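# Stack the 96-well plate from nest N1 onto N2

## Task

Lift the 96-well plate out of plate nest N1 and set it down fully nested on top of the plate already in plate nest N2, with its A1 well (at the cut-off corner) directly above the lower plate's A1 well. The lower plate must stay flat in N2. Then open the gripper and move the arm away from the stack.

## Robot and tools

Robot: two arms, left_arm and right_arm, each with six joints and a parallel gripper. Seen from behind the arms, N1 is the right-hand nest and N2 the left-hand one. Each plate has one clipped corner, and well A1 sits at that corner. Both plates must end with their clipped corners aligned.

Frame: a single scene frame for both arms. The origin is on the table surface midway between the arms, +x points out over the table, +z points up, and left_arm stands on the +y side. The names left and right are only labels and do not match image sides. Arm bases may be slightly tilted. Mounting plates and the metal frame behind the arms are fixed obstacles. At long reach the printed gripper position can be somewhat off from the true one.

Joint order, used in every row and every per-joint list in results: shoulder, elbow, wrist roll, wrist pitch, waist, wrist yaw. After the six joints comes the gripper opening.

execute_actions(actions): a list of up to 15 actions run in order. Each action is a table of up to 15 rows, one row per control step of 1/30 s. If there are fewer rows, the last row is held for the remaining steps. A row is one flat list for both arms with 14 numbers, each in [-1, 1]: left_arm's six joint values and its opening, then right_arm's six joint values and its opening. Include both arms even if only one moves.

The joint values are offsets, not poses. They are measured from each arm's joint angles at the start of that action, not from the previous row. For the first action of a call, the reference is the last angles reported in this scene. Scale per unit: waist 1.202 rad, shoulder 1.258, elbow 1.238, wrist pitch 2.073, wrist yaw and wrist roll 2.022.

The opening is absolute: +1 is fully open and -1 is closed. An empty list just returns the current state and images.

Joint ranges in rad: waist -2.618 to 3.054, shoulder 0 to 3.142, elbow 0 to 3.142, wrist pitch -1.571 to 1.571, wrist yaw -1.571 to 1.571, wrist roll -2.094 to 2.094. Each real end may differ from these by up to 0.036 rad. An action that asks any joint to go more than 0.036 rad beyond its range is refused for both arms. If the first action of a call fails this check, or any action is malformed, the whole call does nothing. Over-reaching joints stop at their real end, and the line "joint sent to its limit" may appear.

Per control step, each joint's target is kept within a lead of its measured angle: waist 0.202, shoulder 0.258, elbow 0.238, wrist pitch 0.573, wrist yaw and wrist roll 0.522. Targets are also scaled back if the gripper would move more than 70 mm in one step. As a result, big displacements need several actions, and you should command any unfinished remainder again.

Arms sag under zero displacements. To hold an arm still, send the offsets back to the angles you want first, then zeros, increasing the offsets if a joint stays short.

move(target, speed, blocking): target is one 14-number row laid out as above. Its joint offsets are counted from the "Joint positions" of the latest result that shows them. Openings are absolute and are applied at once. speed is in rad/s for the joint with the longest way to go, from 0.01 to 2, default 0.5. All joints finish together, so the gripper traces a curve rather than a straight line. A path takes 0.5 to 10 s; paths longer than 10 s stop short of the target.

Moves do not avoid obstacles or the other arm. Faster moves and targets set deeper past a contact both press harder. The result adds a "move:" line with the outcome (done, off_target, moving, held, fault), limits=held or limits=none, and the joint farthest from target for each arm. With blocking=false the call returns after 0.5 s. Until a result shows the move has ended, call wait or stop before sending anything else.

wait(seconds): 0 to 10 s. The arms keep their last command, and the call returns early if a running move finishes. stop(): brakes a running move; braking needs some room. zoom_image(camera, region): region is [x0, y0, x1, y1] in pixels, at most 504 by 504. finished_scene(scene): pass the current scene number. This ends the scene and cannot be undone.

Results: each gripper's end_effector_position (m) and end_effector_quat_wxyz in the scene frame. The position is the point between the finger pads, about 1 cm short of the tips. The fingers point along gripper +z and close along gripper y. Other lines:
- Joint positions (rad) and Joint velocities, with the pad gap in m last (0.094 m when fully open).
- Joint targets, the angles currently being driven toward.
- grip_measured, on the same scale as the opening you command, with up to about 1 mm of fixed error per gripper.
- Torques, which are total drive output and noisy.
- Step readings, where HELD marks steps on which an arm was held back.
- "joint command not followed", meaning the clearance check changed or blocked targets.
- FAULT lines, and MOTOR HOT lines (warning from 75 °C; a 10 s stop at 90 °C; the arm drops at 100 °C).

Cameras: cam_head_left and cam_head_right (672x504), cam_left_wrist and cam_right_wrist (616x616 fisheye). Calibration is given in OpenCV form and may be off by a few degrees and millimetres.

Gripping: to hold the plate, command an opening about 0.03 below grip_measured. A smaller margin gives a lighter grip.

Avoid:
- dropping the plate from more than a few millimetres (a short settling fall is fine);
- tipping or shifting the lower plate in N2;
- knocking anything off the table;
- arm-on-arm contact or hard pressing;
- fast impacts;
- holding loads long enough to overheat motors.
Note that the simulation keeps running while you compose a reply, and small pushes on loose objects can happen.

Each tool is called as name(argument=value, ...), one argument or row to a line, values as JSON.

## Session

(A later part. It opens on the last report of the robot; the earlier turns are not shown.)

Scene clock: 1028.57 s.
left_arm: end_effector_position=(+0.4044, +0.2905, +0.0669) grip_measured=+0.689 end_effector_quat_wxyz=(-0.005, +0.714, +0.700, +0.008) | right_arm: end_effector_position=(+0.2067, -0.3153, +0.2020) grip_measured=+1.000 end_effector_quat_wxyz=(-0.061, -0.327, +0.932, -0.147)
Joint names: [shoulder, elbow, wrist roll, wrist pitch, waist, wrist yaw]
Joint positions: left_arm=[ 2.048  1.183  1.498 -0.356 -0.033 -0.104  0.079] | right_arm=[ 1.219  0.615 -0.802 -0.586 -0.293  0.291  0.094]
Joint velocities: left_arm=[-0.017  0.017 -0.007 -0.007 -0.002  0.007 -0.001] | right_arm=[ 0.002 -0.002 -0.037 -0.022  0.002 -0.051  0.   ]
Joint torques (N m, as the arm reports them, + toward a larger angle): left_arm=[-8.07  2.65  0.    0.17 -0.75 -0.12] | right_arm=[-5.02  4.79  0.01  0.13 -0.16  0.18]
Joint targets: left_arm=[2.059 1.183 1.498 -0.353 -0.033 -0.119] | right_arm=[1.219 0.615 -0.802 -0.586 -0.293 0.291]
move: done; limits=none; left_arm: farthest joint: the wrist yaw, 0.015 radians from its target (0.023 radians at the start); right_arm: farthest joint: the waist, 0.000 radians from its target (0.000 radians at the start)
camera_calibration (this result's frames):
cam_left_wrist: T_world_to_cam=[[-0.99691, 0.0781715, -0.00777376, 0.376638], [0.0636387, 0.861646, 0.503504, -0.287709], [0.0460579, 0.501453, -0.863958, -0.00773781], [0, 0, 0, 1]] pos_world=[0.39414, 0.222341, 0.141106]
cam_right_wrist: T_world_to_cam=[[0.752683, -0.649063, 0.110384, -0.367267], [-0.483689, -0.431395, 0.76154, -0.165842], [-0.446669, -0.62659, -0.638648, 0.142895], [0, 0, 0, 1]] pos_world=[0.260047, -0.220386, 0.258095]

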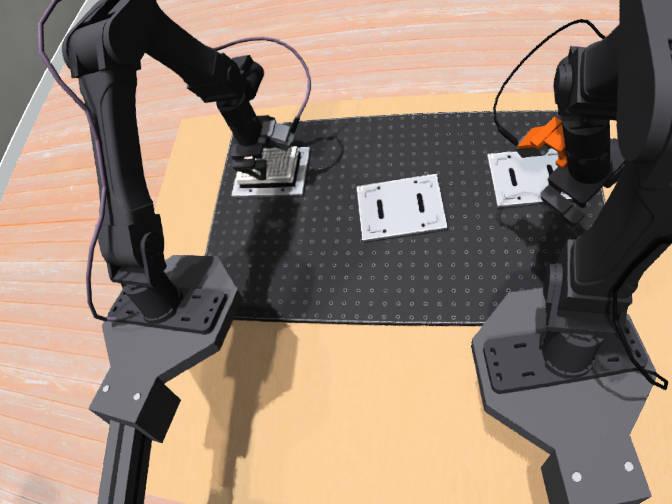

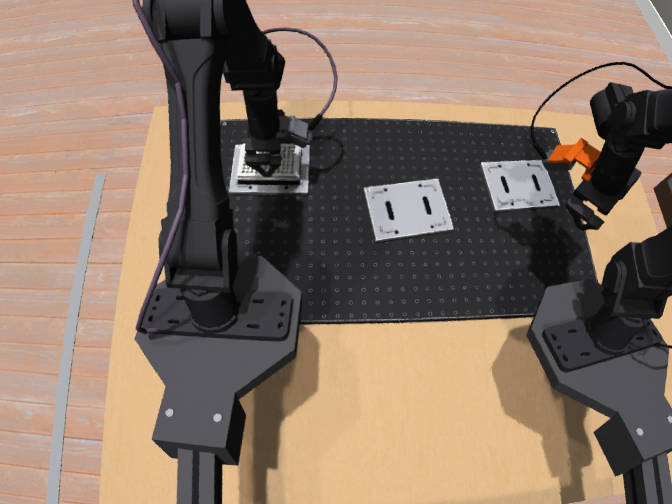

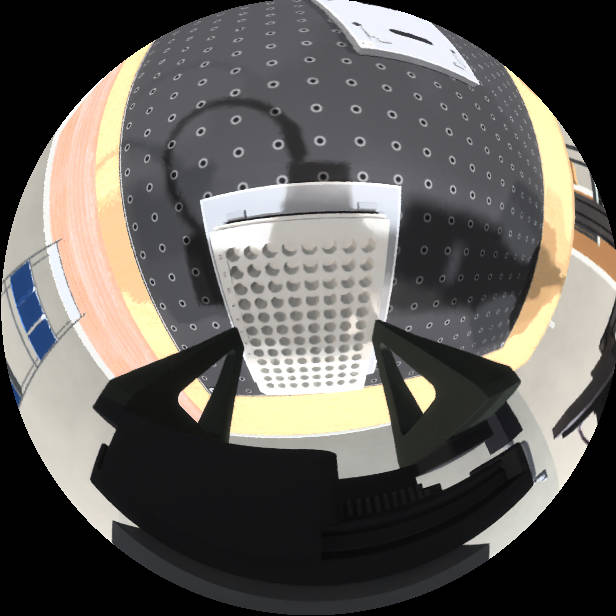

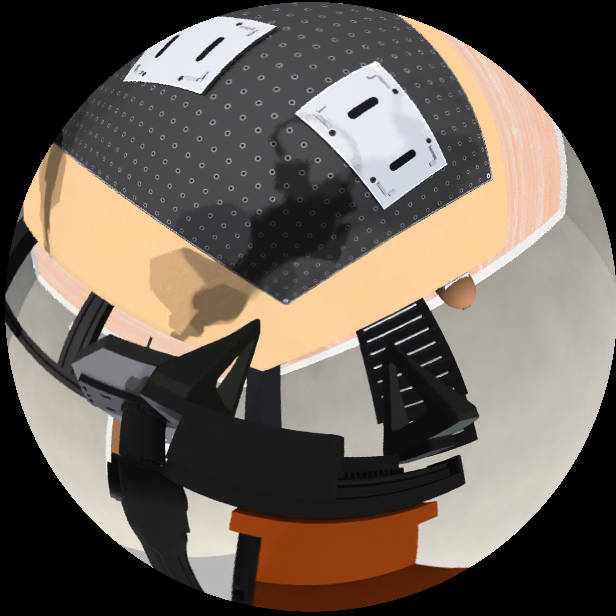

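move(
  target=[0.016,0,0,0.004,0,0,0.655, 0,0,0,0,0,0,1],
  speed=0.03,
)

zoom_image(
  camera="cam_head_right",
  region=[225, 160, 315, 200],
)

zoom_image(
  camera="cam_left_wrist",
  region=[200, 175, 400, 275],
)

Scene clock: 1068.27 s.
left_arm: end_effector_position=(+0.4045, +0.2904, +0.0669) grip_measured=+0.689 end_effector_quat_wxyz=(-0.005, +0.714, +0.700, +0.008) | right_arm: end_effector_position=(+0.2067, -0.3153, +0.2020) grip_measured=+1.000 end_effector_quat_wxyz=(-0.061, -0.327, +0.932, -0.147)
Joint names: [shoulder, elbow, wrist roll, wrist pitch, waist, wrist yaw]
Joint positions: left_arm=[ 2.048  1.183  1.498 -0.355 -0.033 -0.104  0.079] | right_arm=[ 1.219  0.615 -0.802 -0.586 -0.293  0.291  0.094]
Joint velocities: left_arm=[ 0.017  0.007 -0.081  0.022 -0.012 -0.051 -0.   ] | right_arm=[ 0.007 -0.002  0.007 -0.022 -0.002 -0.022  0.   ]
Joint torques (N m, as the arm reports them, + toward a larger angle): left_arm=[-7.45  2.67  0.    0.22 -0.75  0.  ] | right_arm=[-5.04  4.82  0.01  0.13 -0.16  0.17]
Joint targets: left_arm=[2.068 1.183 1.498 -0.347 -0.033 -0.104] | right_arm=[1.219 0.615 -0.802 -0.586 -0.293 0.291]
move: done; limits=none; left_arm: farthest joint: the shoulder, 0.020 radians from its target (0.020 radians at the start); right_arm: farthest joint: the waist, 0.000 radians from its target (0.000 radians at the start)
camera_calibration (this result's frames):
cam_left_wrist: T_world_to_cam=[[-0.996909, 0.0781386, -0.00815378, 0.376768], [0.06342, 0.861666, 0.503498, -0.287625], [0.0463685, 0.501424, -0.863958, -0.00785483], [0, 0, 0, 1]] pos_world=[0.394208, 0.222335, 0.141104]
cam_right_wrist: T_world_to_cam=[[0.752683, -0.649063, 0.110384, -0.367267], [-0.483689, -0.431395, 0.76154, -0.165842], [-0.446669, -0.62659, -0.638648, 0.142895], [0, 0, 0, 1]] pos_world=[0.260047, -0.220386, 0.258095]

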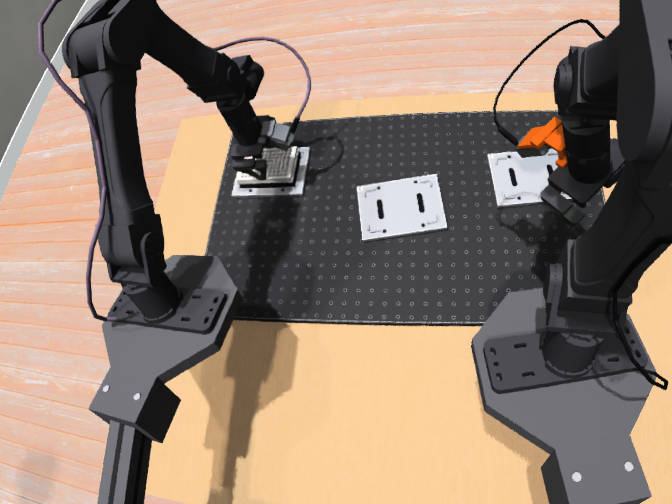

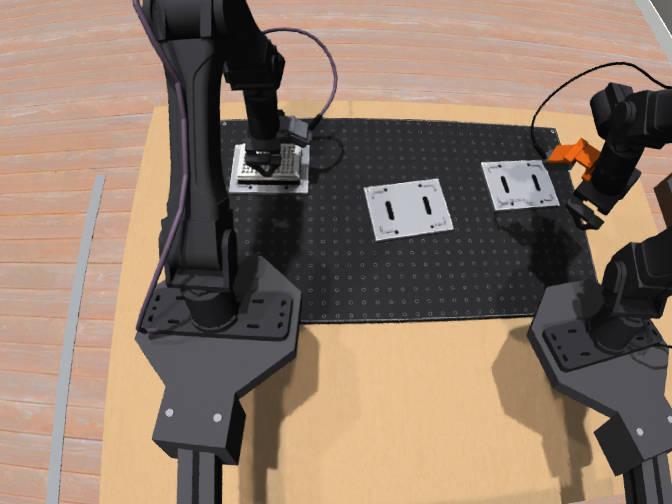

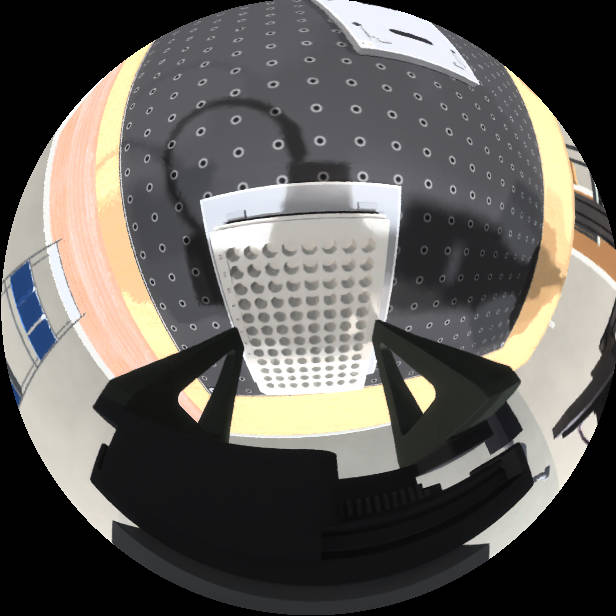

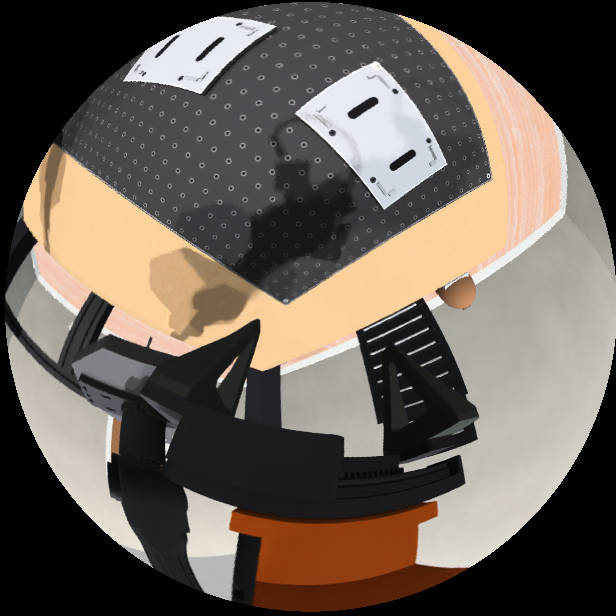

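Region (225, 160, 315, 200) of cam_head_right's 672x504 image, scaled by 5.600, with more detail than that image has.

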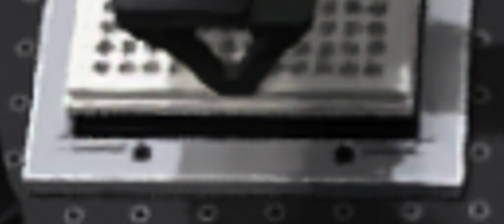

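Region (200, 175, 400, 275) of cam_left_wrist's 616x616 image, scaled by 2.520, with more detail than that image has.

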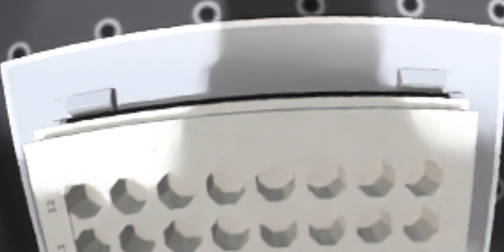

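execute_actions(
  actions=[
    [[0,0,0,0,0,0,0.655, 0,0,0,0,0,0,1]],
    [[0,0,0,0,0,0,0.76, 0,0,0,0,0,0,1]],
  ],
)

zoom_image(
  camera="cam_head_right",
  region=[225, 160, 315, 200],
)

zoom_image(
  camera="cam_left_wrist",
  region=[200, 175, 400, 275],
)

Scene clock: 1082.47 s.
left_arm: end_effector_position=(+0.4045, +0.2904, +0.0669) grip_measured=+0.758 end_effector_quat_wxyz=(-0.005, +0.714, +0.700, +0.008) | right_arm: end_effector_position=(+0.2067, -0.3153, +0.2020) grip_measured=+1.000 end_effector_quat_wxyz=(-0.061, -0.327, +0.932, -0.147)
Joint names: [shoulder, elbow, wrist roll, wrist pitch, waist, wrist yaw]
Joint positions: left_arm=[ 2.048  1.183  1.498 -0.355 -0.033 -0.104  0.083] | right_arm=[ 1.219  0.615 -0.802 -0.586 -0.293  0.291  0.094]
Joint velocities: left_arm=[-0.037  0.002 -0.022 -0.037 -0.017 -0.037 -0.   ] | right_arm=[-0.022  0.012 -0.007 -0.051  0.007 -0.022  0.   ]
Joint torques (N m, as the arm reports them, + toward a larger angle): left_arm=[-8.81  2.66  0.    0.14 -0.75  0.  ] | right_arm=[-5.02  4.79  0.01  0.13 -0.11  0.17]
Joint targets: left_arm=[2.048 1.183 1.498 -0.355 -0.033 -0.104] | right_arm=[1.219 0.615 -0.802 -0.586 -0.293 0.291]
Step readings (joint positions; steps 1 to 15: 1st action; 16 to 30: 2nd action):
0: left_arm=[2.048 1.183 1.498 -0.355 -0.033 -0.104] | right_arm=[1.219 0.615 -0.802 -0.586 -0.293 0.291]
1: left_arm=[2.048 1.183 1.498 -0.355 -0.033 -0.104] | right_arm=[1.219 0.615 -0.802 -0.586 -0.293 0.291]
2: left_arm=[2.048 1.183 1.498 -0.355 -0.033 -0.104] | right_arm=[1.219 0.615 -0.802 -0.586 -0.293 0.291]
4: left_arm=[2.048 1.183 1.498 -0.355 -0.033 -0.104] | right_arm=[1.219 0.615 -0.802 -0.586 -0.293 0.291]
8: left_arm=[2.048 1.183 1.498 -0.355 -0.033 -0.104] | right_arm=[1.219 0.615 -0.802 -0.586 -0.293 0.291]
15: left_arm=[2.048 1.183 1.498 -0.355 -0.033 -0.104] | right_arm=[1.219 0.615 -0.802 -0.586 -0.293 0.291]
16: left_arm=[2.048 1.183 1.498 -0.355 -0.033 -0.104] | right_arm=[1.219 0.615 -0.802 -0.586 -0.293 0.291]
17: left_arm=[2.048 1.183 1.498 -0.355 -0.033 -0.104] | right_arm=[1.219 0.615 -0.802 -0.586 -0.293 0.291]
19: left_arm=[2.048 1.183 1.498 -0.355 -0.033 -0.104] | right_arm=[1.219 0.615 -0.802 -0.586 -0.293 0.291]
23: left_arm=[2.048 1.183 1.498 -0.355 -0.033 -0.104] | right_arm=[1.219 0.615 -0.802 -0.586 -0.293 0.291]
30: Joint positions above
camera_calibration (this result's frames):
cam_left_wrist: T_world_to_cam=[[-0.996909, 0.0781386, -0.00815378, 0.376768], [0.06342, 0.861666, 0.503498, -0.287625], [0.0463685, 0.501424, -0.863958, -0.00785483], [0, 0, 0, 1]] pos_world=[0.394208, 0.222335, 0.141104]
cam_right_wrist: T_world_to_cam=[[0.752683, -0.649063, 0.110384, -0.367267], [-0.483689, -0.431395, 0.76154, -0.165842], [-0.446669, -0.62659, -0.638648, 0.142895], [0, 0, 0, 1]] pos_world=[0.260047, -0.220386, 0.258095]

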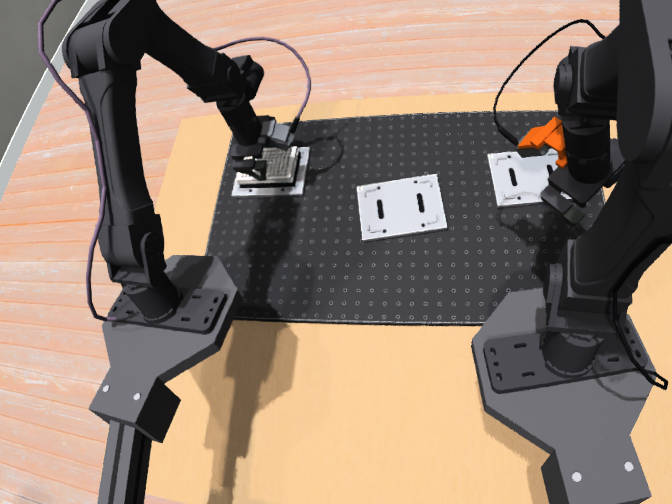

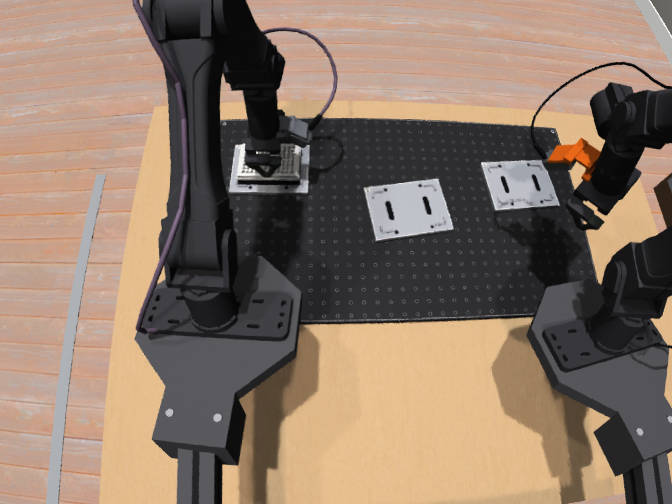

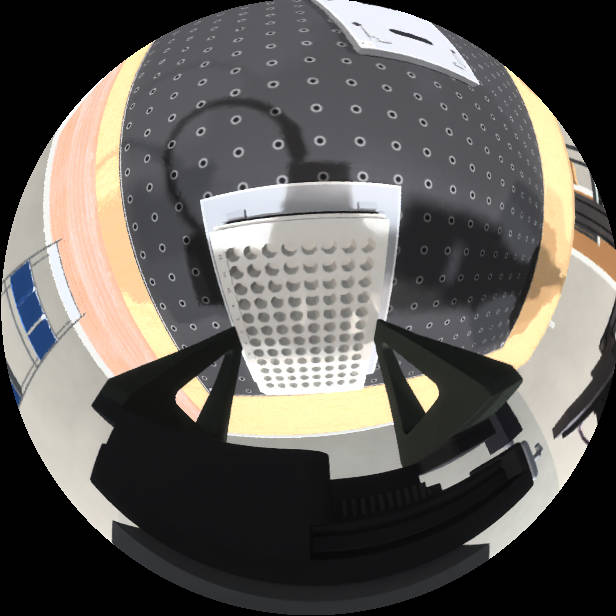

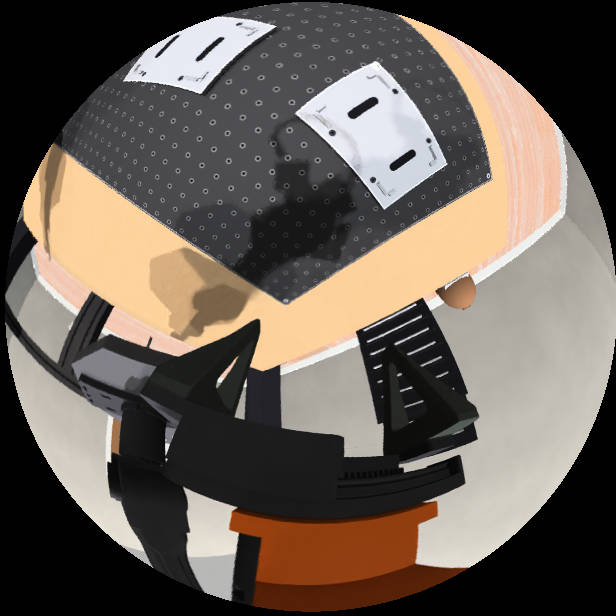

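Region (225, 160, 315, 200) of cam_head_right's 672x504 image, scaled by 5.600, with more detail than that image has.

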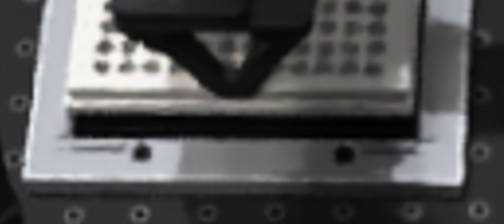

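Region (200, 175, 400, 275) of cam_left_wrist's 616x616 image, scaled by 2.520, with more detail than that image has.

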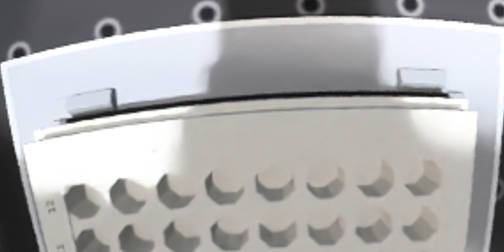

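execute_actions(
  actions=[
    [[0,0,0,0,0,0,1, 0,0,0,0,0,0,1]],
  ],
)

move(
  target=[-0.14,0,0,-0.08,0,0,1, 0,0,0,0,0,0,1],
  speed=0.2,
)

Scene clock: 1085.67 s.
left_arm: end_effector_position=(+0.4046, +0.2905, +0.0669) grip_measured=+1.000 end_effector_quat_wxyz=(-0.005, +0.714, +0.700, +0.008) | right_arm: end_effector_position=(+0.2067, -0.3153, +0.2020) grip_measured=+1.000 end_effector_quat_wxyz=(-0.061, -0.327, +0.932, -0.147)
Joint names: [shoulder, elbow, wrist roll, wrist pitch, waist, wrist yaw]
Joint positions: left_arm=[ 2.048  1.183  1.498 -0.355 -0.033 -0.105  0.094] | right_arm=[ 1.219  0.615 -0.802 -0.586 -0.293  0.291  0.094]
Joint velocities: left_arm=[-0.007 -0.002 -0.037  0.037  0.007 -0.007  0.   ] | right_arm=[-0.002 -0.007 -0.022  0.022 -0.002 -0.022  0.   ]
Joint torques (N m, as the arm reports them, + toward a larger angle): left_arm=[-8.9   2.9   0.    0.15 -0.75  0.  ] | right_arm=[-4.99  4.8   0.01  0.13 -0.17  0.17]
Joint targets: left_arm=[2.048 1.183 1.498 -0.355 -0.033 -0.104] | right_arm=[1.219 0.615 -0.802 -0.586 -0.293 0.291]
Step readings (joint positions):
0: left_arm=[2.048 1.183 1.498 -0.355 -0.033 -0.104] | right_arm=[1.219 0.615 -0.802 -0.586 -0.293 0.291]
1: left_arm=[2.048 1.183 1.498 -0.355 -0.033 -0.104] | right_arm=[1.219 0.615 -0.802 -0.586 -0.293 0.291]
2: left_arm=[2.048 1.183 1.498 -0.355 -0.033 -0.105] | right_arm=[1.219 0.615 -0.802 -0.586 -0.293 0.291]
4: left_arm=[2.048 1.183 1.498 -0.355 -0.033 -0.105] | right_arm=[1.219 0.615 -0.802 -0.586 -0.293 0.291]
8: left_arm=[2.048 1.183 1.498 -0.355 -0.033 -0.105] | right_arm=[1.219 0.615 -0.802 -0.586 -0.293 0.291]
15: Joint positions above
camera_calibration (this result's frames):
cam_left_wrist: T_world_to_cam=[[-0.996908, 0.0781078, -0.00853925, 0.376897], [0.0631825, 0.861494, 0.503821, -0.287558], [0.0467089, 0.501724, -0.863766, -0.0081253], [0, 0, 0, 1]] pos_world=[0.39428, 0.222368, 0.141078]
cam_right_wrist: T_world_to_cam=[[0.752683, -0.649063, 0.110384, -0.367267], [-0.483689, -0.431395, 0.76154, -0.165842], [-0.446669, -0.62659, -0.638648, 0.142895], [0, 0, 0, 1]] pos_world=[0.260047, -0.220386, 0.258095]

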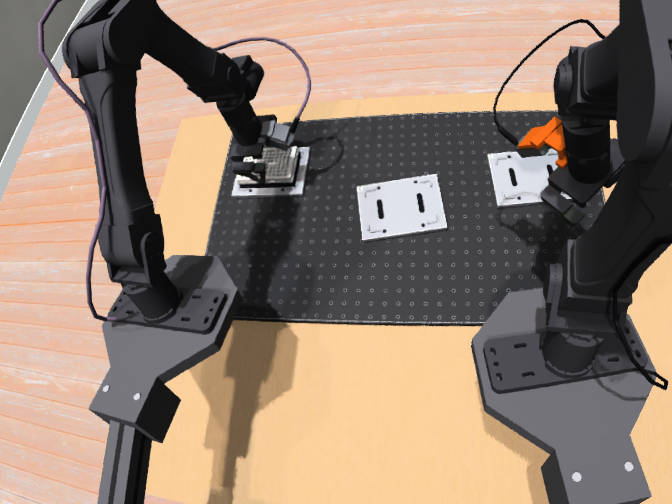

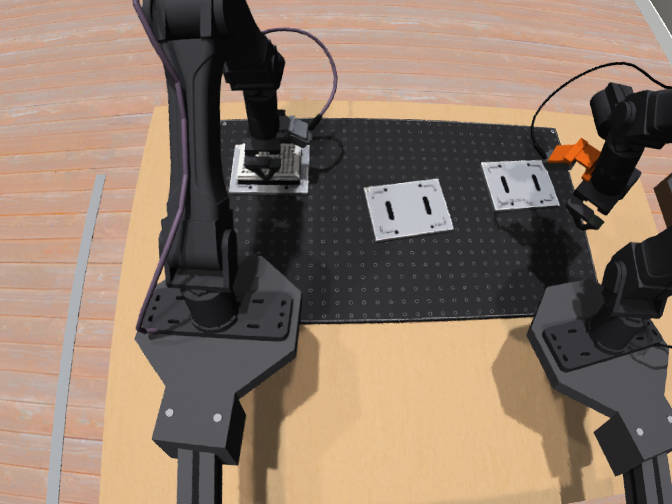

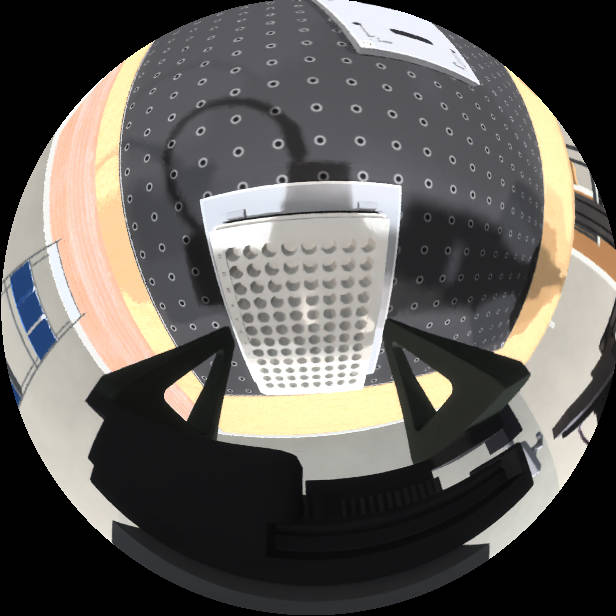

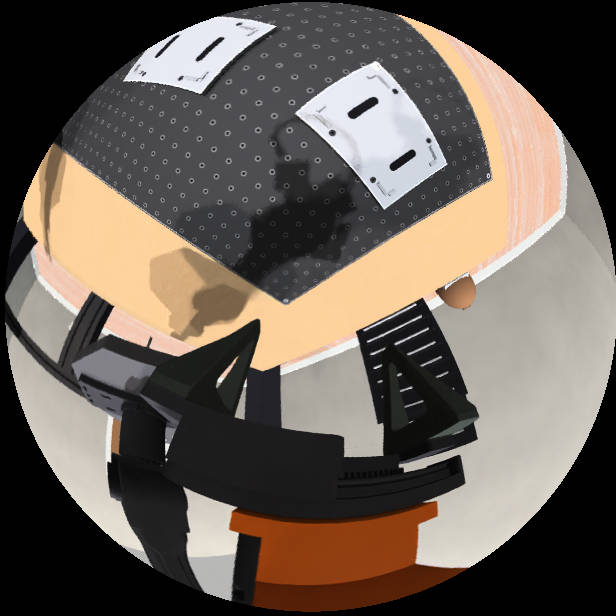

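Scene clock: 1087.17 s.
left_arm: end_effector_position=(+0.4058, +0.2948, +0.1184) grip_measured=+1.000 end_effector_quat_wxyz=(-0.004, +0.714, +0.700, +0.009) | right_arm: end_effector_position=(+0.2067, -0.3153, +0.2020) grip_measured=+1.000 end_effector_quat_wxyz=(-0.061, -0.327, +0.932, -0.147)
Joint names: [shoulder, elbow, wrist roll, wrist pitch, waist, wrist yaw]
Joint positions: left_arm=[ 1.894  1.183  1.498 -0.507 -0.033 -0.105  0.094] | right_arm=[ 1.219  0.615 -0.802 -0.586 -0.293  0.291  0.094]
Joint velocities: left_arm=[-0.002  0.002  0.051 -0.066 -0.002 -0.022  0.   ] | right_arm=[-0.002  0.002 -0.022 -0.037 -0.017 -0.037  0.   ]
Joint torques (N m, as the arm reports them, + toward a larger angle): left_arm=[-10.08   3.24   0.    -0.03  -0.68   0.  ] | right_arm=[-5.01  4.79  0.01  0.13 -0.14  0.19]
Joint targets: left_arm=[1.871 1.183 1.498 -0.521 -0.033 -0.105] | right_arm=[1.219 0.615 -0.802 -0.586 -0.293 0.291]
move: off_target (left_arm); limits=none; left_arm: farthest joint: the shoulder, 0.022 radians from its target (0.176 radians at the start); right_arm: farthest joint: the waist, 0.000 radians from its target (0.000 radians at the start)
camera_calibration (this result's frames):
cam_left_wrist: T_world_to_cam=[[-0.996906, 0.0780092, -0.00967931, 0.37838], [0.0625261, 0.861554, 0.503801, -0.317053], [0.0476404, 0.501637, -0.863765, 0.0337605], [0, 0, 0, 1]] pos_world=[0.395425, 0.226706, 0.192555]
cam_right_wrist: T_world_to_cam=[[0.752683, -0.649063, 0.110384, -0.367267], [-0.483689, -0.431395, 0.76154, -0.165842], [-0.446669, -0.62659, -0.638648, 0.142895], [0, 0, 0, 1]] pos_world=[0.260047, -0.220386, 0.258095]

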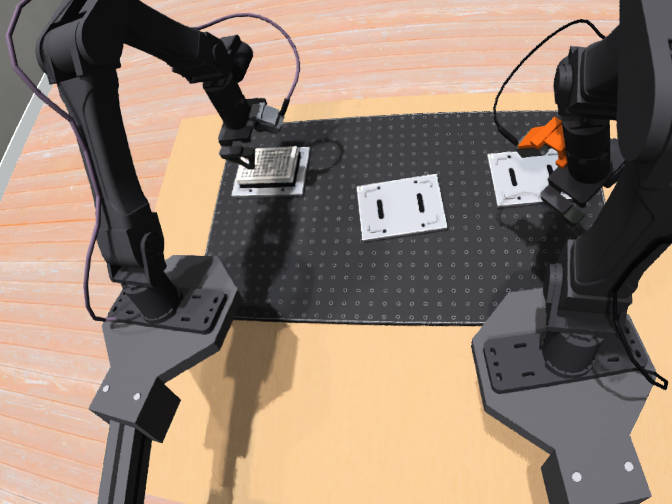

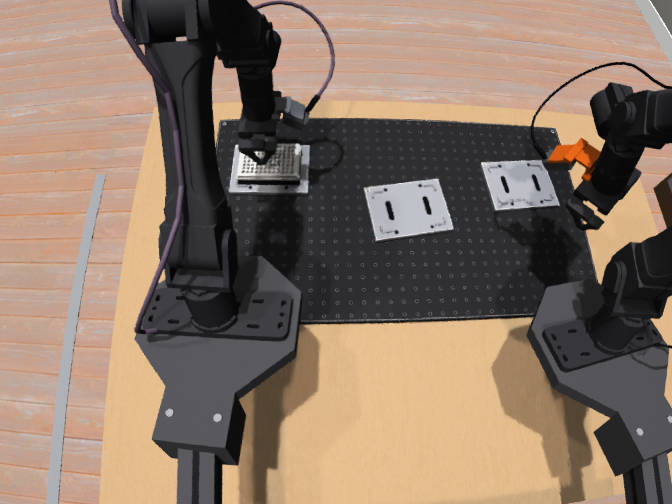

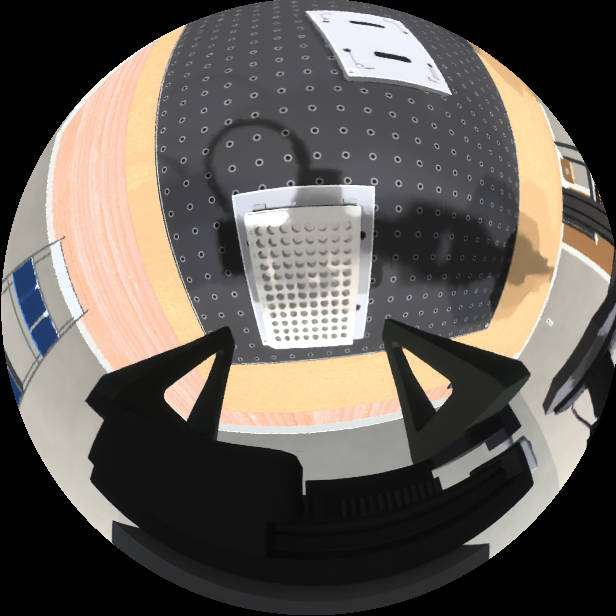

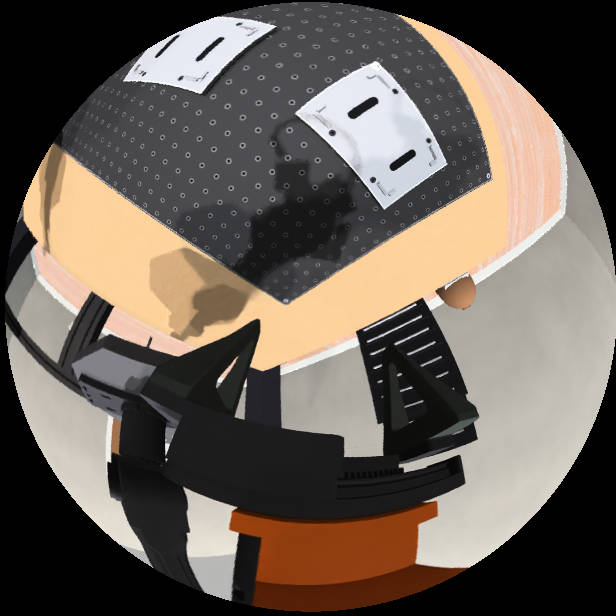

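zoom_image(
  camera="cam_head_right",
  region=[220, 130, 320, 200],
)

zoom_image(
  camera="cam_head_left",
  region=[220, 135, 320, 205],
)

zoom_image(
  camera="cam_left_wrist",
  region=[220, 175, 400, 355],
)

Region (220, 130, 320, 200) of cam_head_right's 672x504 image, scaled by 5.040, with more detail than that image has; it fills the top 353 rows of this view, and the rest is white.

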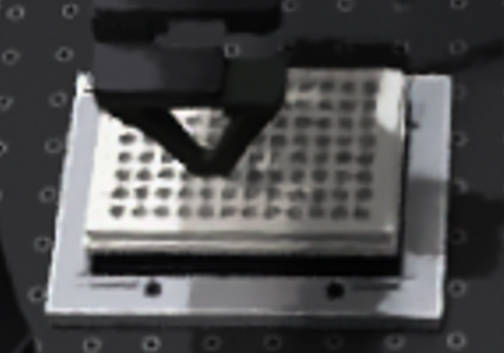

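Region (220, 135, 320, 205) of cam_head_left's 672x504 image, scaled by 5.040, with more detail than that image has; it fills the top 353 rows of this view, and the rest is white.

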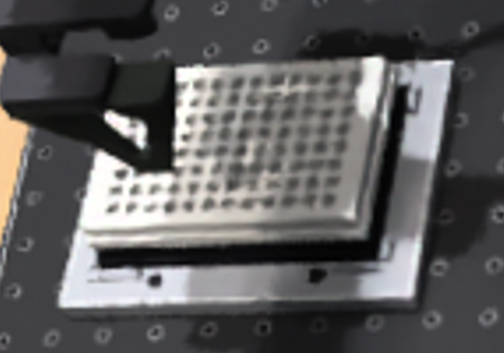

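Region (220, 175, 400, 355) of cam_left_wrist's 616x616 image, scaled by 2.800, with more detail than that image has.

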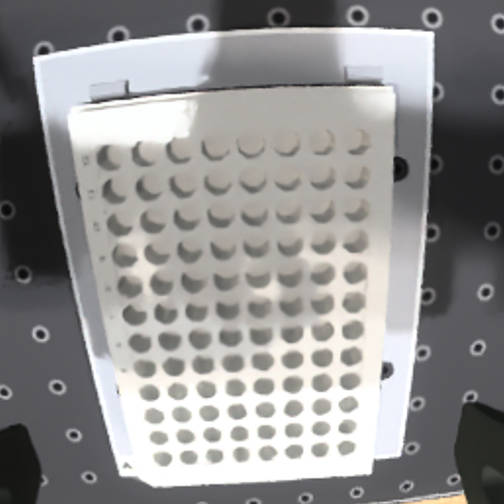

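zoom_image(
  camera="cam_head_right",
  region=[228, 168, 258, 194],
)

zoom_image(
  camera="cam_head_right",
  region=[282, 168, 312, 194],
)

Region (228, 168, 258, 194) of cam_head_right's 672x504 image, scaled by 16.800, with more detail than that image has; it fills the top 437 rows of this view, and the rest is white.

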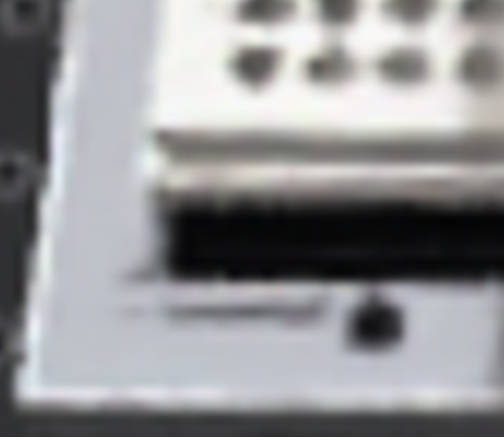

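Region (282, 168, 312, 194) of cam_head_right's 672x504 image, scaled by 16.800, with more detail than that image has; it fills the top 437 rows of this view, and the rest is white.

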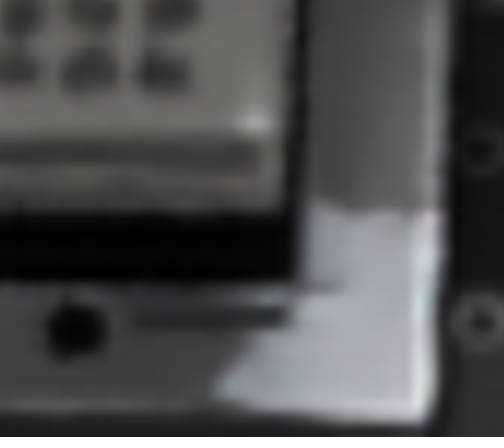

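zoom_image(
  camera="cam_head_right",
  region=[215, 110, 335, 210],
)

zoom_image(
  camera="cam_left_wrist",
  region=[225, 180, 390, 240],
)

zoom_image(
  camera="cam_left_wrist",
  region=[240, 310, 390, 365],
)

Region (215, 110, 335, 210) of cam_head_right's 672x504 image, scaled by 4.200, with more detail than that image has.

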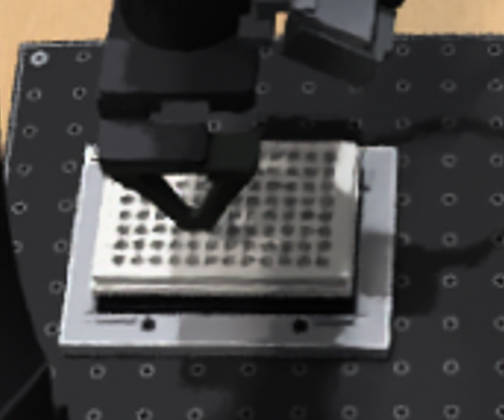

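Region (225, 180, 390, 240) of cam_left_wrist's 616x616 image, scaled by 3.055, with more detail than that image has; it fills the top 183 rows of this view, and the rest is white.

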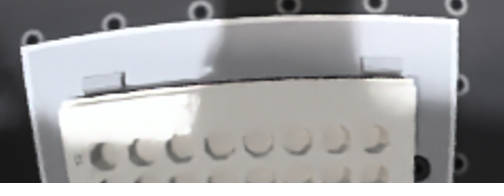

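Region (240, 310, 390, 365) of cam_left_wrist's 616x616 image, scaled by 3.360, with more detail than that image has; it fills the top 185 rows of this view, and the rest is white.

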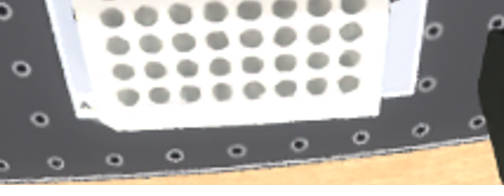

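move(
  target=[-0.094,-0.4305,0,0.200,-0.104,-0.0114,1, 0,0,0,0,0,0,1],
  speed=0.5,
)

Scene clock: 1166.67 s.
left_arm: end_effector_position=(+0.2885, +0.2695, +0.0810) grip_measured=+1.000 end_effector_quat_wxyz=(-0.001, +0.751, +0.660, +0.001) | right_arm: end_effector_position=(+0.2067, -0.3153, +0.2020) grip_measured=+1.000 end_effector_quat_wxyz=(-0.061, -0.327, +0.932, -0.147)
Joint names: [shoulder, elbow, wrist roll, wrist pitch, waist, wrist yaw]
Joint positions: left_arm=[ 1.803  0.666  1.498 -0.097 -0.147 -0.127  0.094] | right_arm=[ 1.219  0.615 -0.802 -0.586 -0.293  0.291  0.094]
Joint velocities: left_arm=[ 0.002  0.012 -0.007 -0.022 -0.017  0.095  0.   ] | right_arm=[ 0.002  0.012  0.081  0.022 -0.017 -0.007  0.   ]
Joint torques (N m, as the arm reports them, + toward a larger angle): left_arm=[-8.03  0.52  0.    0.19 -1.44  0.  ] | right_arm=[-5.02  4.8   0.01  0.12 -0.18  0.18]
Joint targets: left_arm=[1.776 0.650 1.498 -0.092 -0.158 -0.128] | right_arm=[1.219 0.615 -0.802 -0.586 -0.293 0.291]
move: off_target (left_arm); limits=none; left_arm: farthest joint: the shoulder, 0.027 radians from its target (0.119 radians at the start); right_arm: farthest joint: the waist, 0.000 radians from its target (0.000 radians at the start)
camera_calibration (this result's frames):
cam_left_wrist: T_world_to_cam=[[-0.982591, 0.185718, -0.00481372, 0.229487], [0.159612, 0.857161, 0.489692, -0.294753], [0.095071, 0.480399, -0.871882, 0.0124448], [0, 0, 0, 1]] pos_world=[0.271355, 0.204053, 0.156294]
cam_right_wrist: T_world_to_cam=[[0.752683, -0.649063, 0.110384, -0.367267], [-0.483689, -0.431395, 0.76154, -0.165842], [-0.446669, -0.62659, -0.638648, 0.142895], [0, 0, 0, 1]] pos_world=[0.260047, -0.220386, 0.258095]

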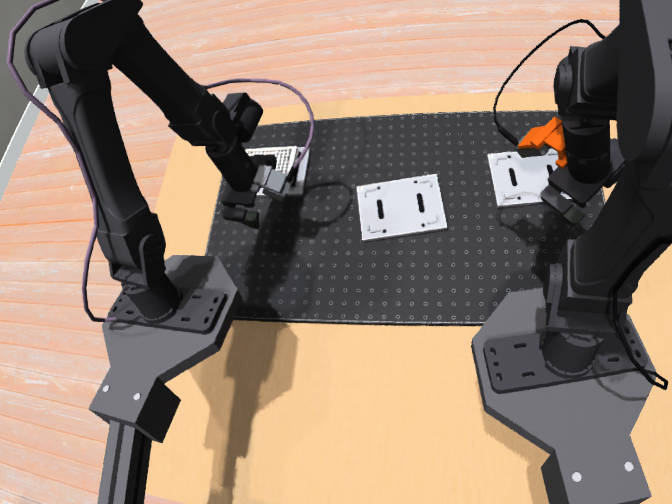

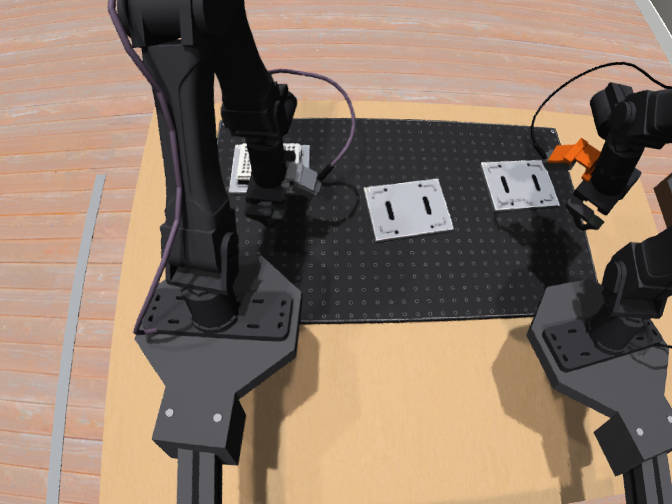

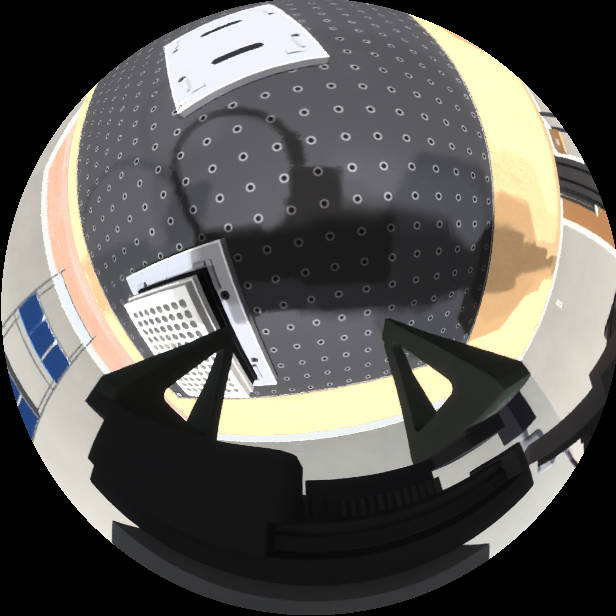

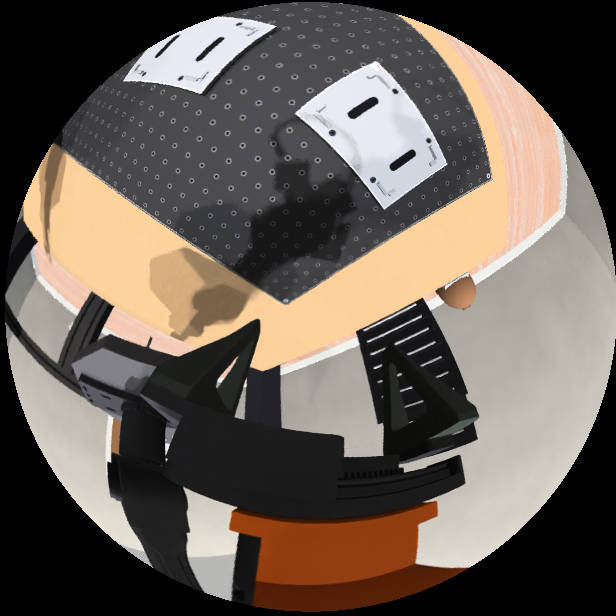

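execute_actions(
  actions=[],
)

Scene clock: 1180.77 s.
left_arm: end_effector_position=(+0.2886, +0.2695, +0.0810) grip_measured=+1.000 end_effector_quat_wxyz=(-0.001, +0.751, +0.660, +0.001) | right_arm: end_effector_position=(+0.2067, -0.3153, +0.2020) grip_measured=+1.000 end_effector_quat_wxyz=(-0.061, -0.327, +0.932, -0.147)
Joint names: [shoulder, elbow, wrist roll, wrist pitch, waist, wrist yaw]
Joint positions: left_arm=[ 1.803  0.666  1.498 -0.097 -0.147 -0.127  0.094] | right_arm=[ 1.219  0.615 -0.802 -0.586 -0.293  0.291  0.094]
Joint velocities: left_arm=[ 0.012 -0.002 -0.022 -0.022 -0.012 -0.051  0.   ] | right_arm=[-0.002 -0.007 -0.037  0.022  0.022  0.007  0.   ]
Joint torques (N m, as the arm reports them, + toward a larger angle): left_arm=[-8.04  0.52  0.    0.18 -1.43  0.  ] | right_arm=[-5.03  4.81  0.01  0.13 -0.17  0.18]
Joint targets: left_arm=[1.776 0.650 1.498 -0.092 -0.158 -0.128] | right_arm=[1.219 0.615 -0.802 -0.586 -0.293 0.291]
camera_calibration (this result's frames):
cam_left_wrist: T_world_to_cam=[[-0.982598, 0.185672, -0.00519222, 0.229626], [0.15939, 0.857206, 0.489687, -0.294699], [0.0953717, 0.480338, -0.871883, 0.0123749], [0, 0, 0, 1]] pos_world=[0.271422, 0.204039, 0.156292]
cam_right_wrist: T_world_to_cam=[[0.752683, -0.649063, 0.110384, -0.367267], [-0.483689, -0.431395, 0.76154, -0.165842], [-0.446669, -0.62659, -0.638648, 0.142895], [0, 0, 0, 1]] pos_world=[0.260047, -0.220386, 0.258095]

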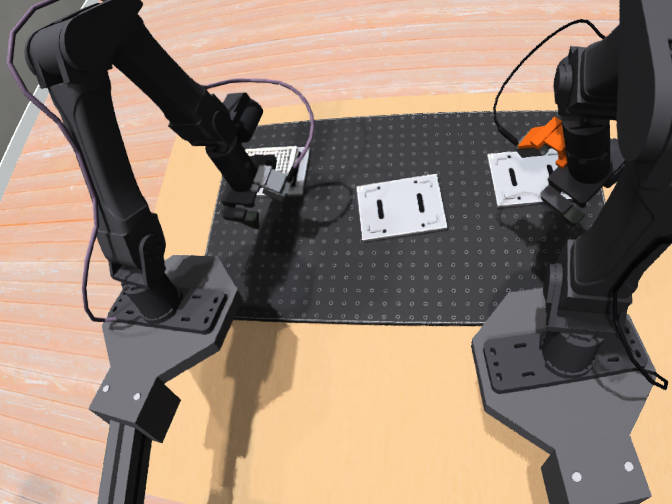

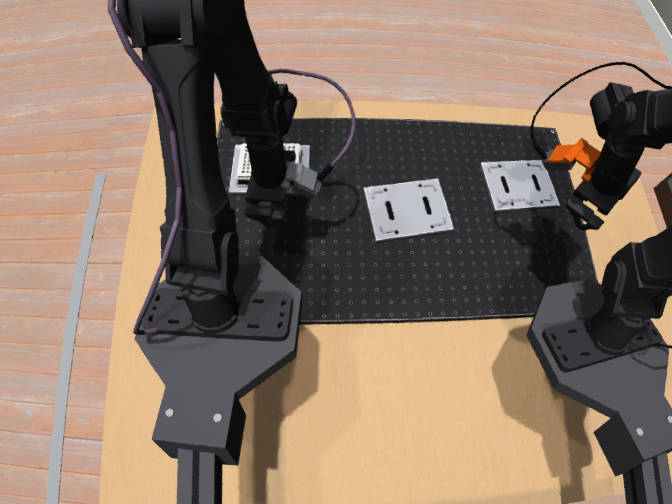

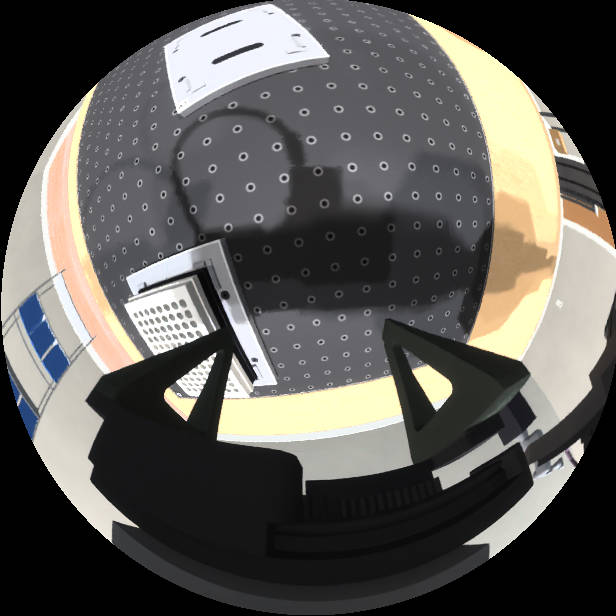

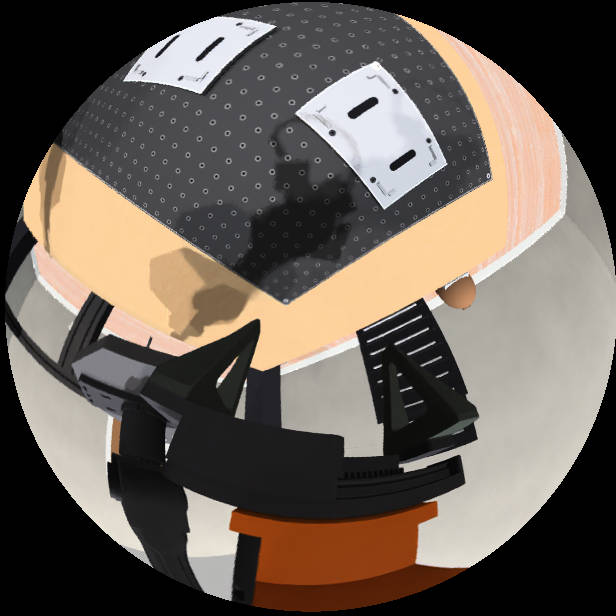

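zoom_image(
  camera="cam_left_wrist",
  region=[110, 225, 300, 405],
)

zoom_image(
  camera="cam_head_right",
  region=[210, 120, 340, 220],
)

Region (110, 225, 300, 405) of cam_left_wrist's 616x616 image, scaled by 2.653, with more detail than that image has; it fills the top 477 rows of this view, and the rest is white.

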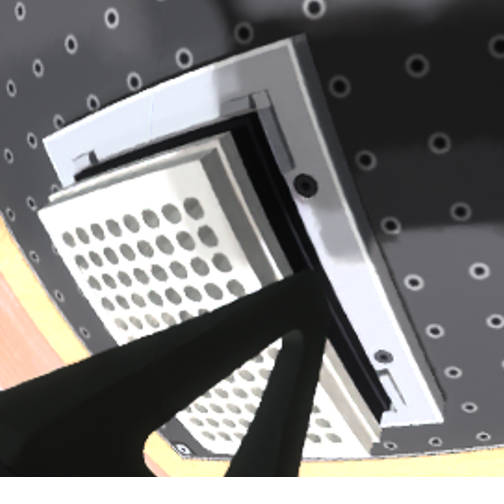

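Region (210, 120, 340, 220) of cam_head_right's 672x504 image, scaled by 3.877, with more detail than that image has; it fills the top 388 rows of this view, and the rest is white.

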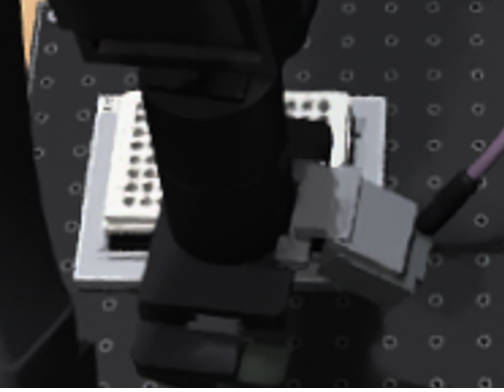

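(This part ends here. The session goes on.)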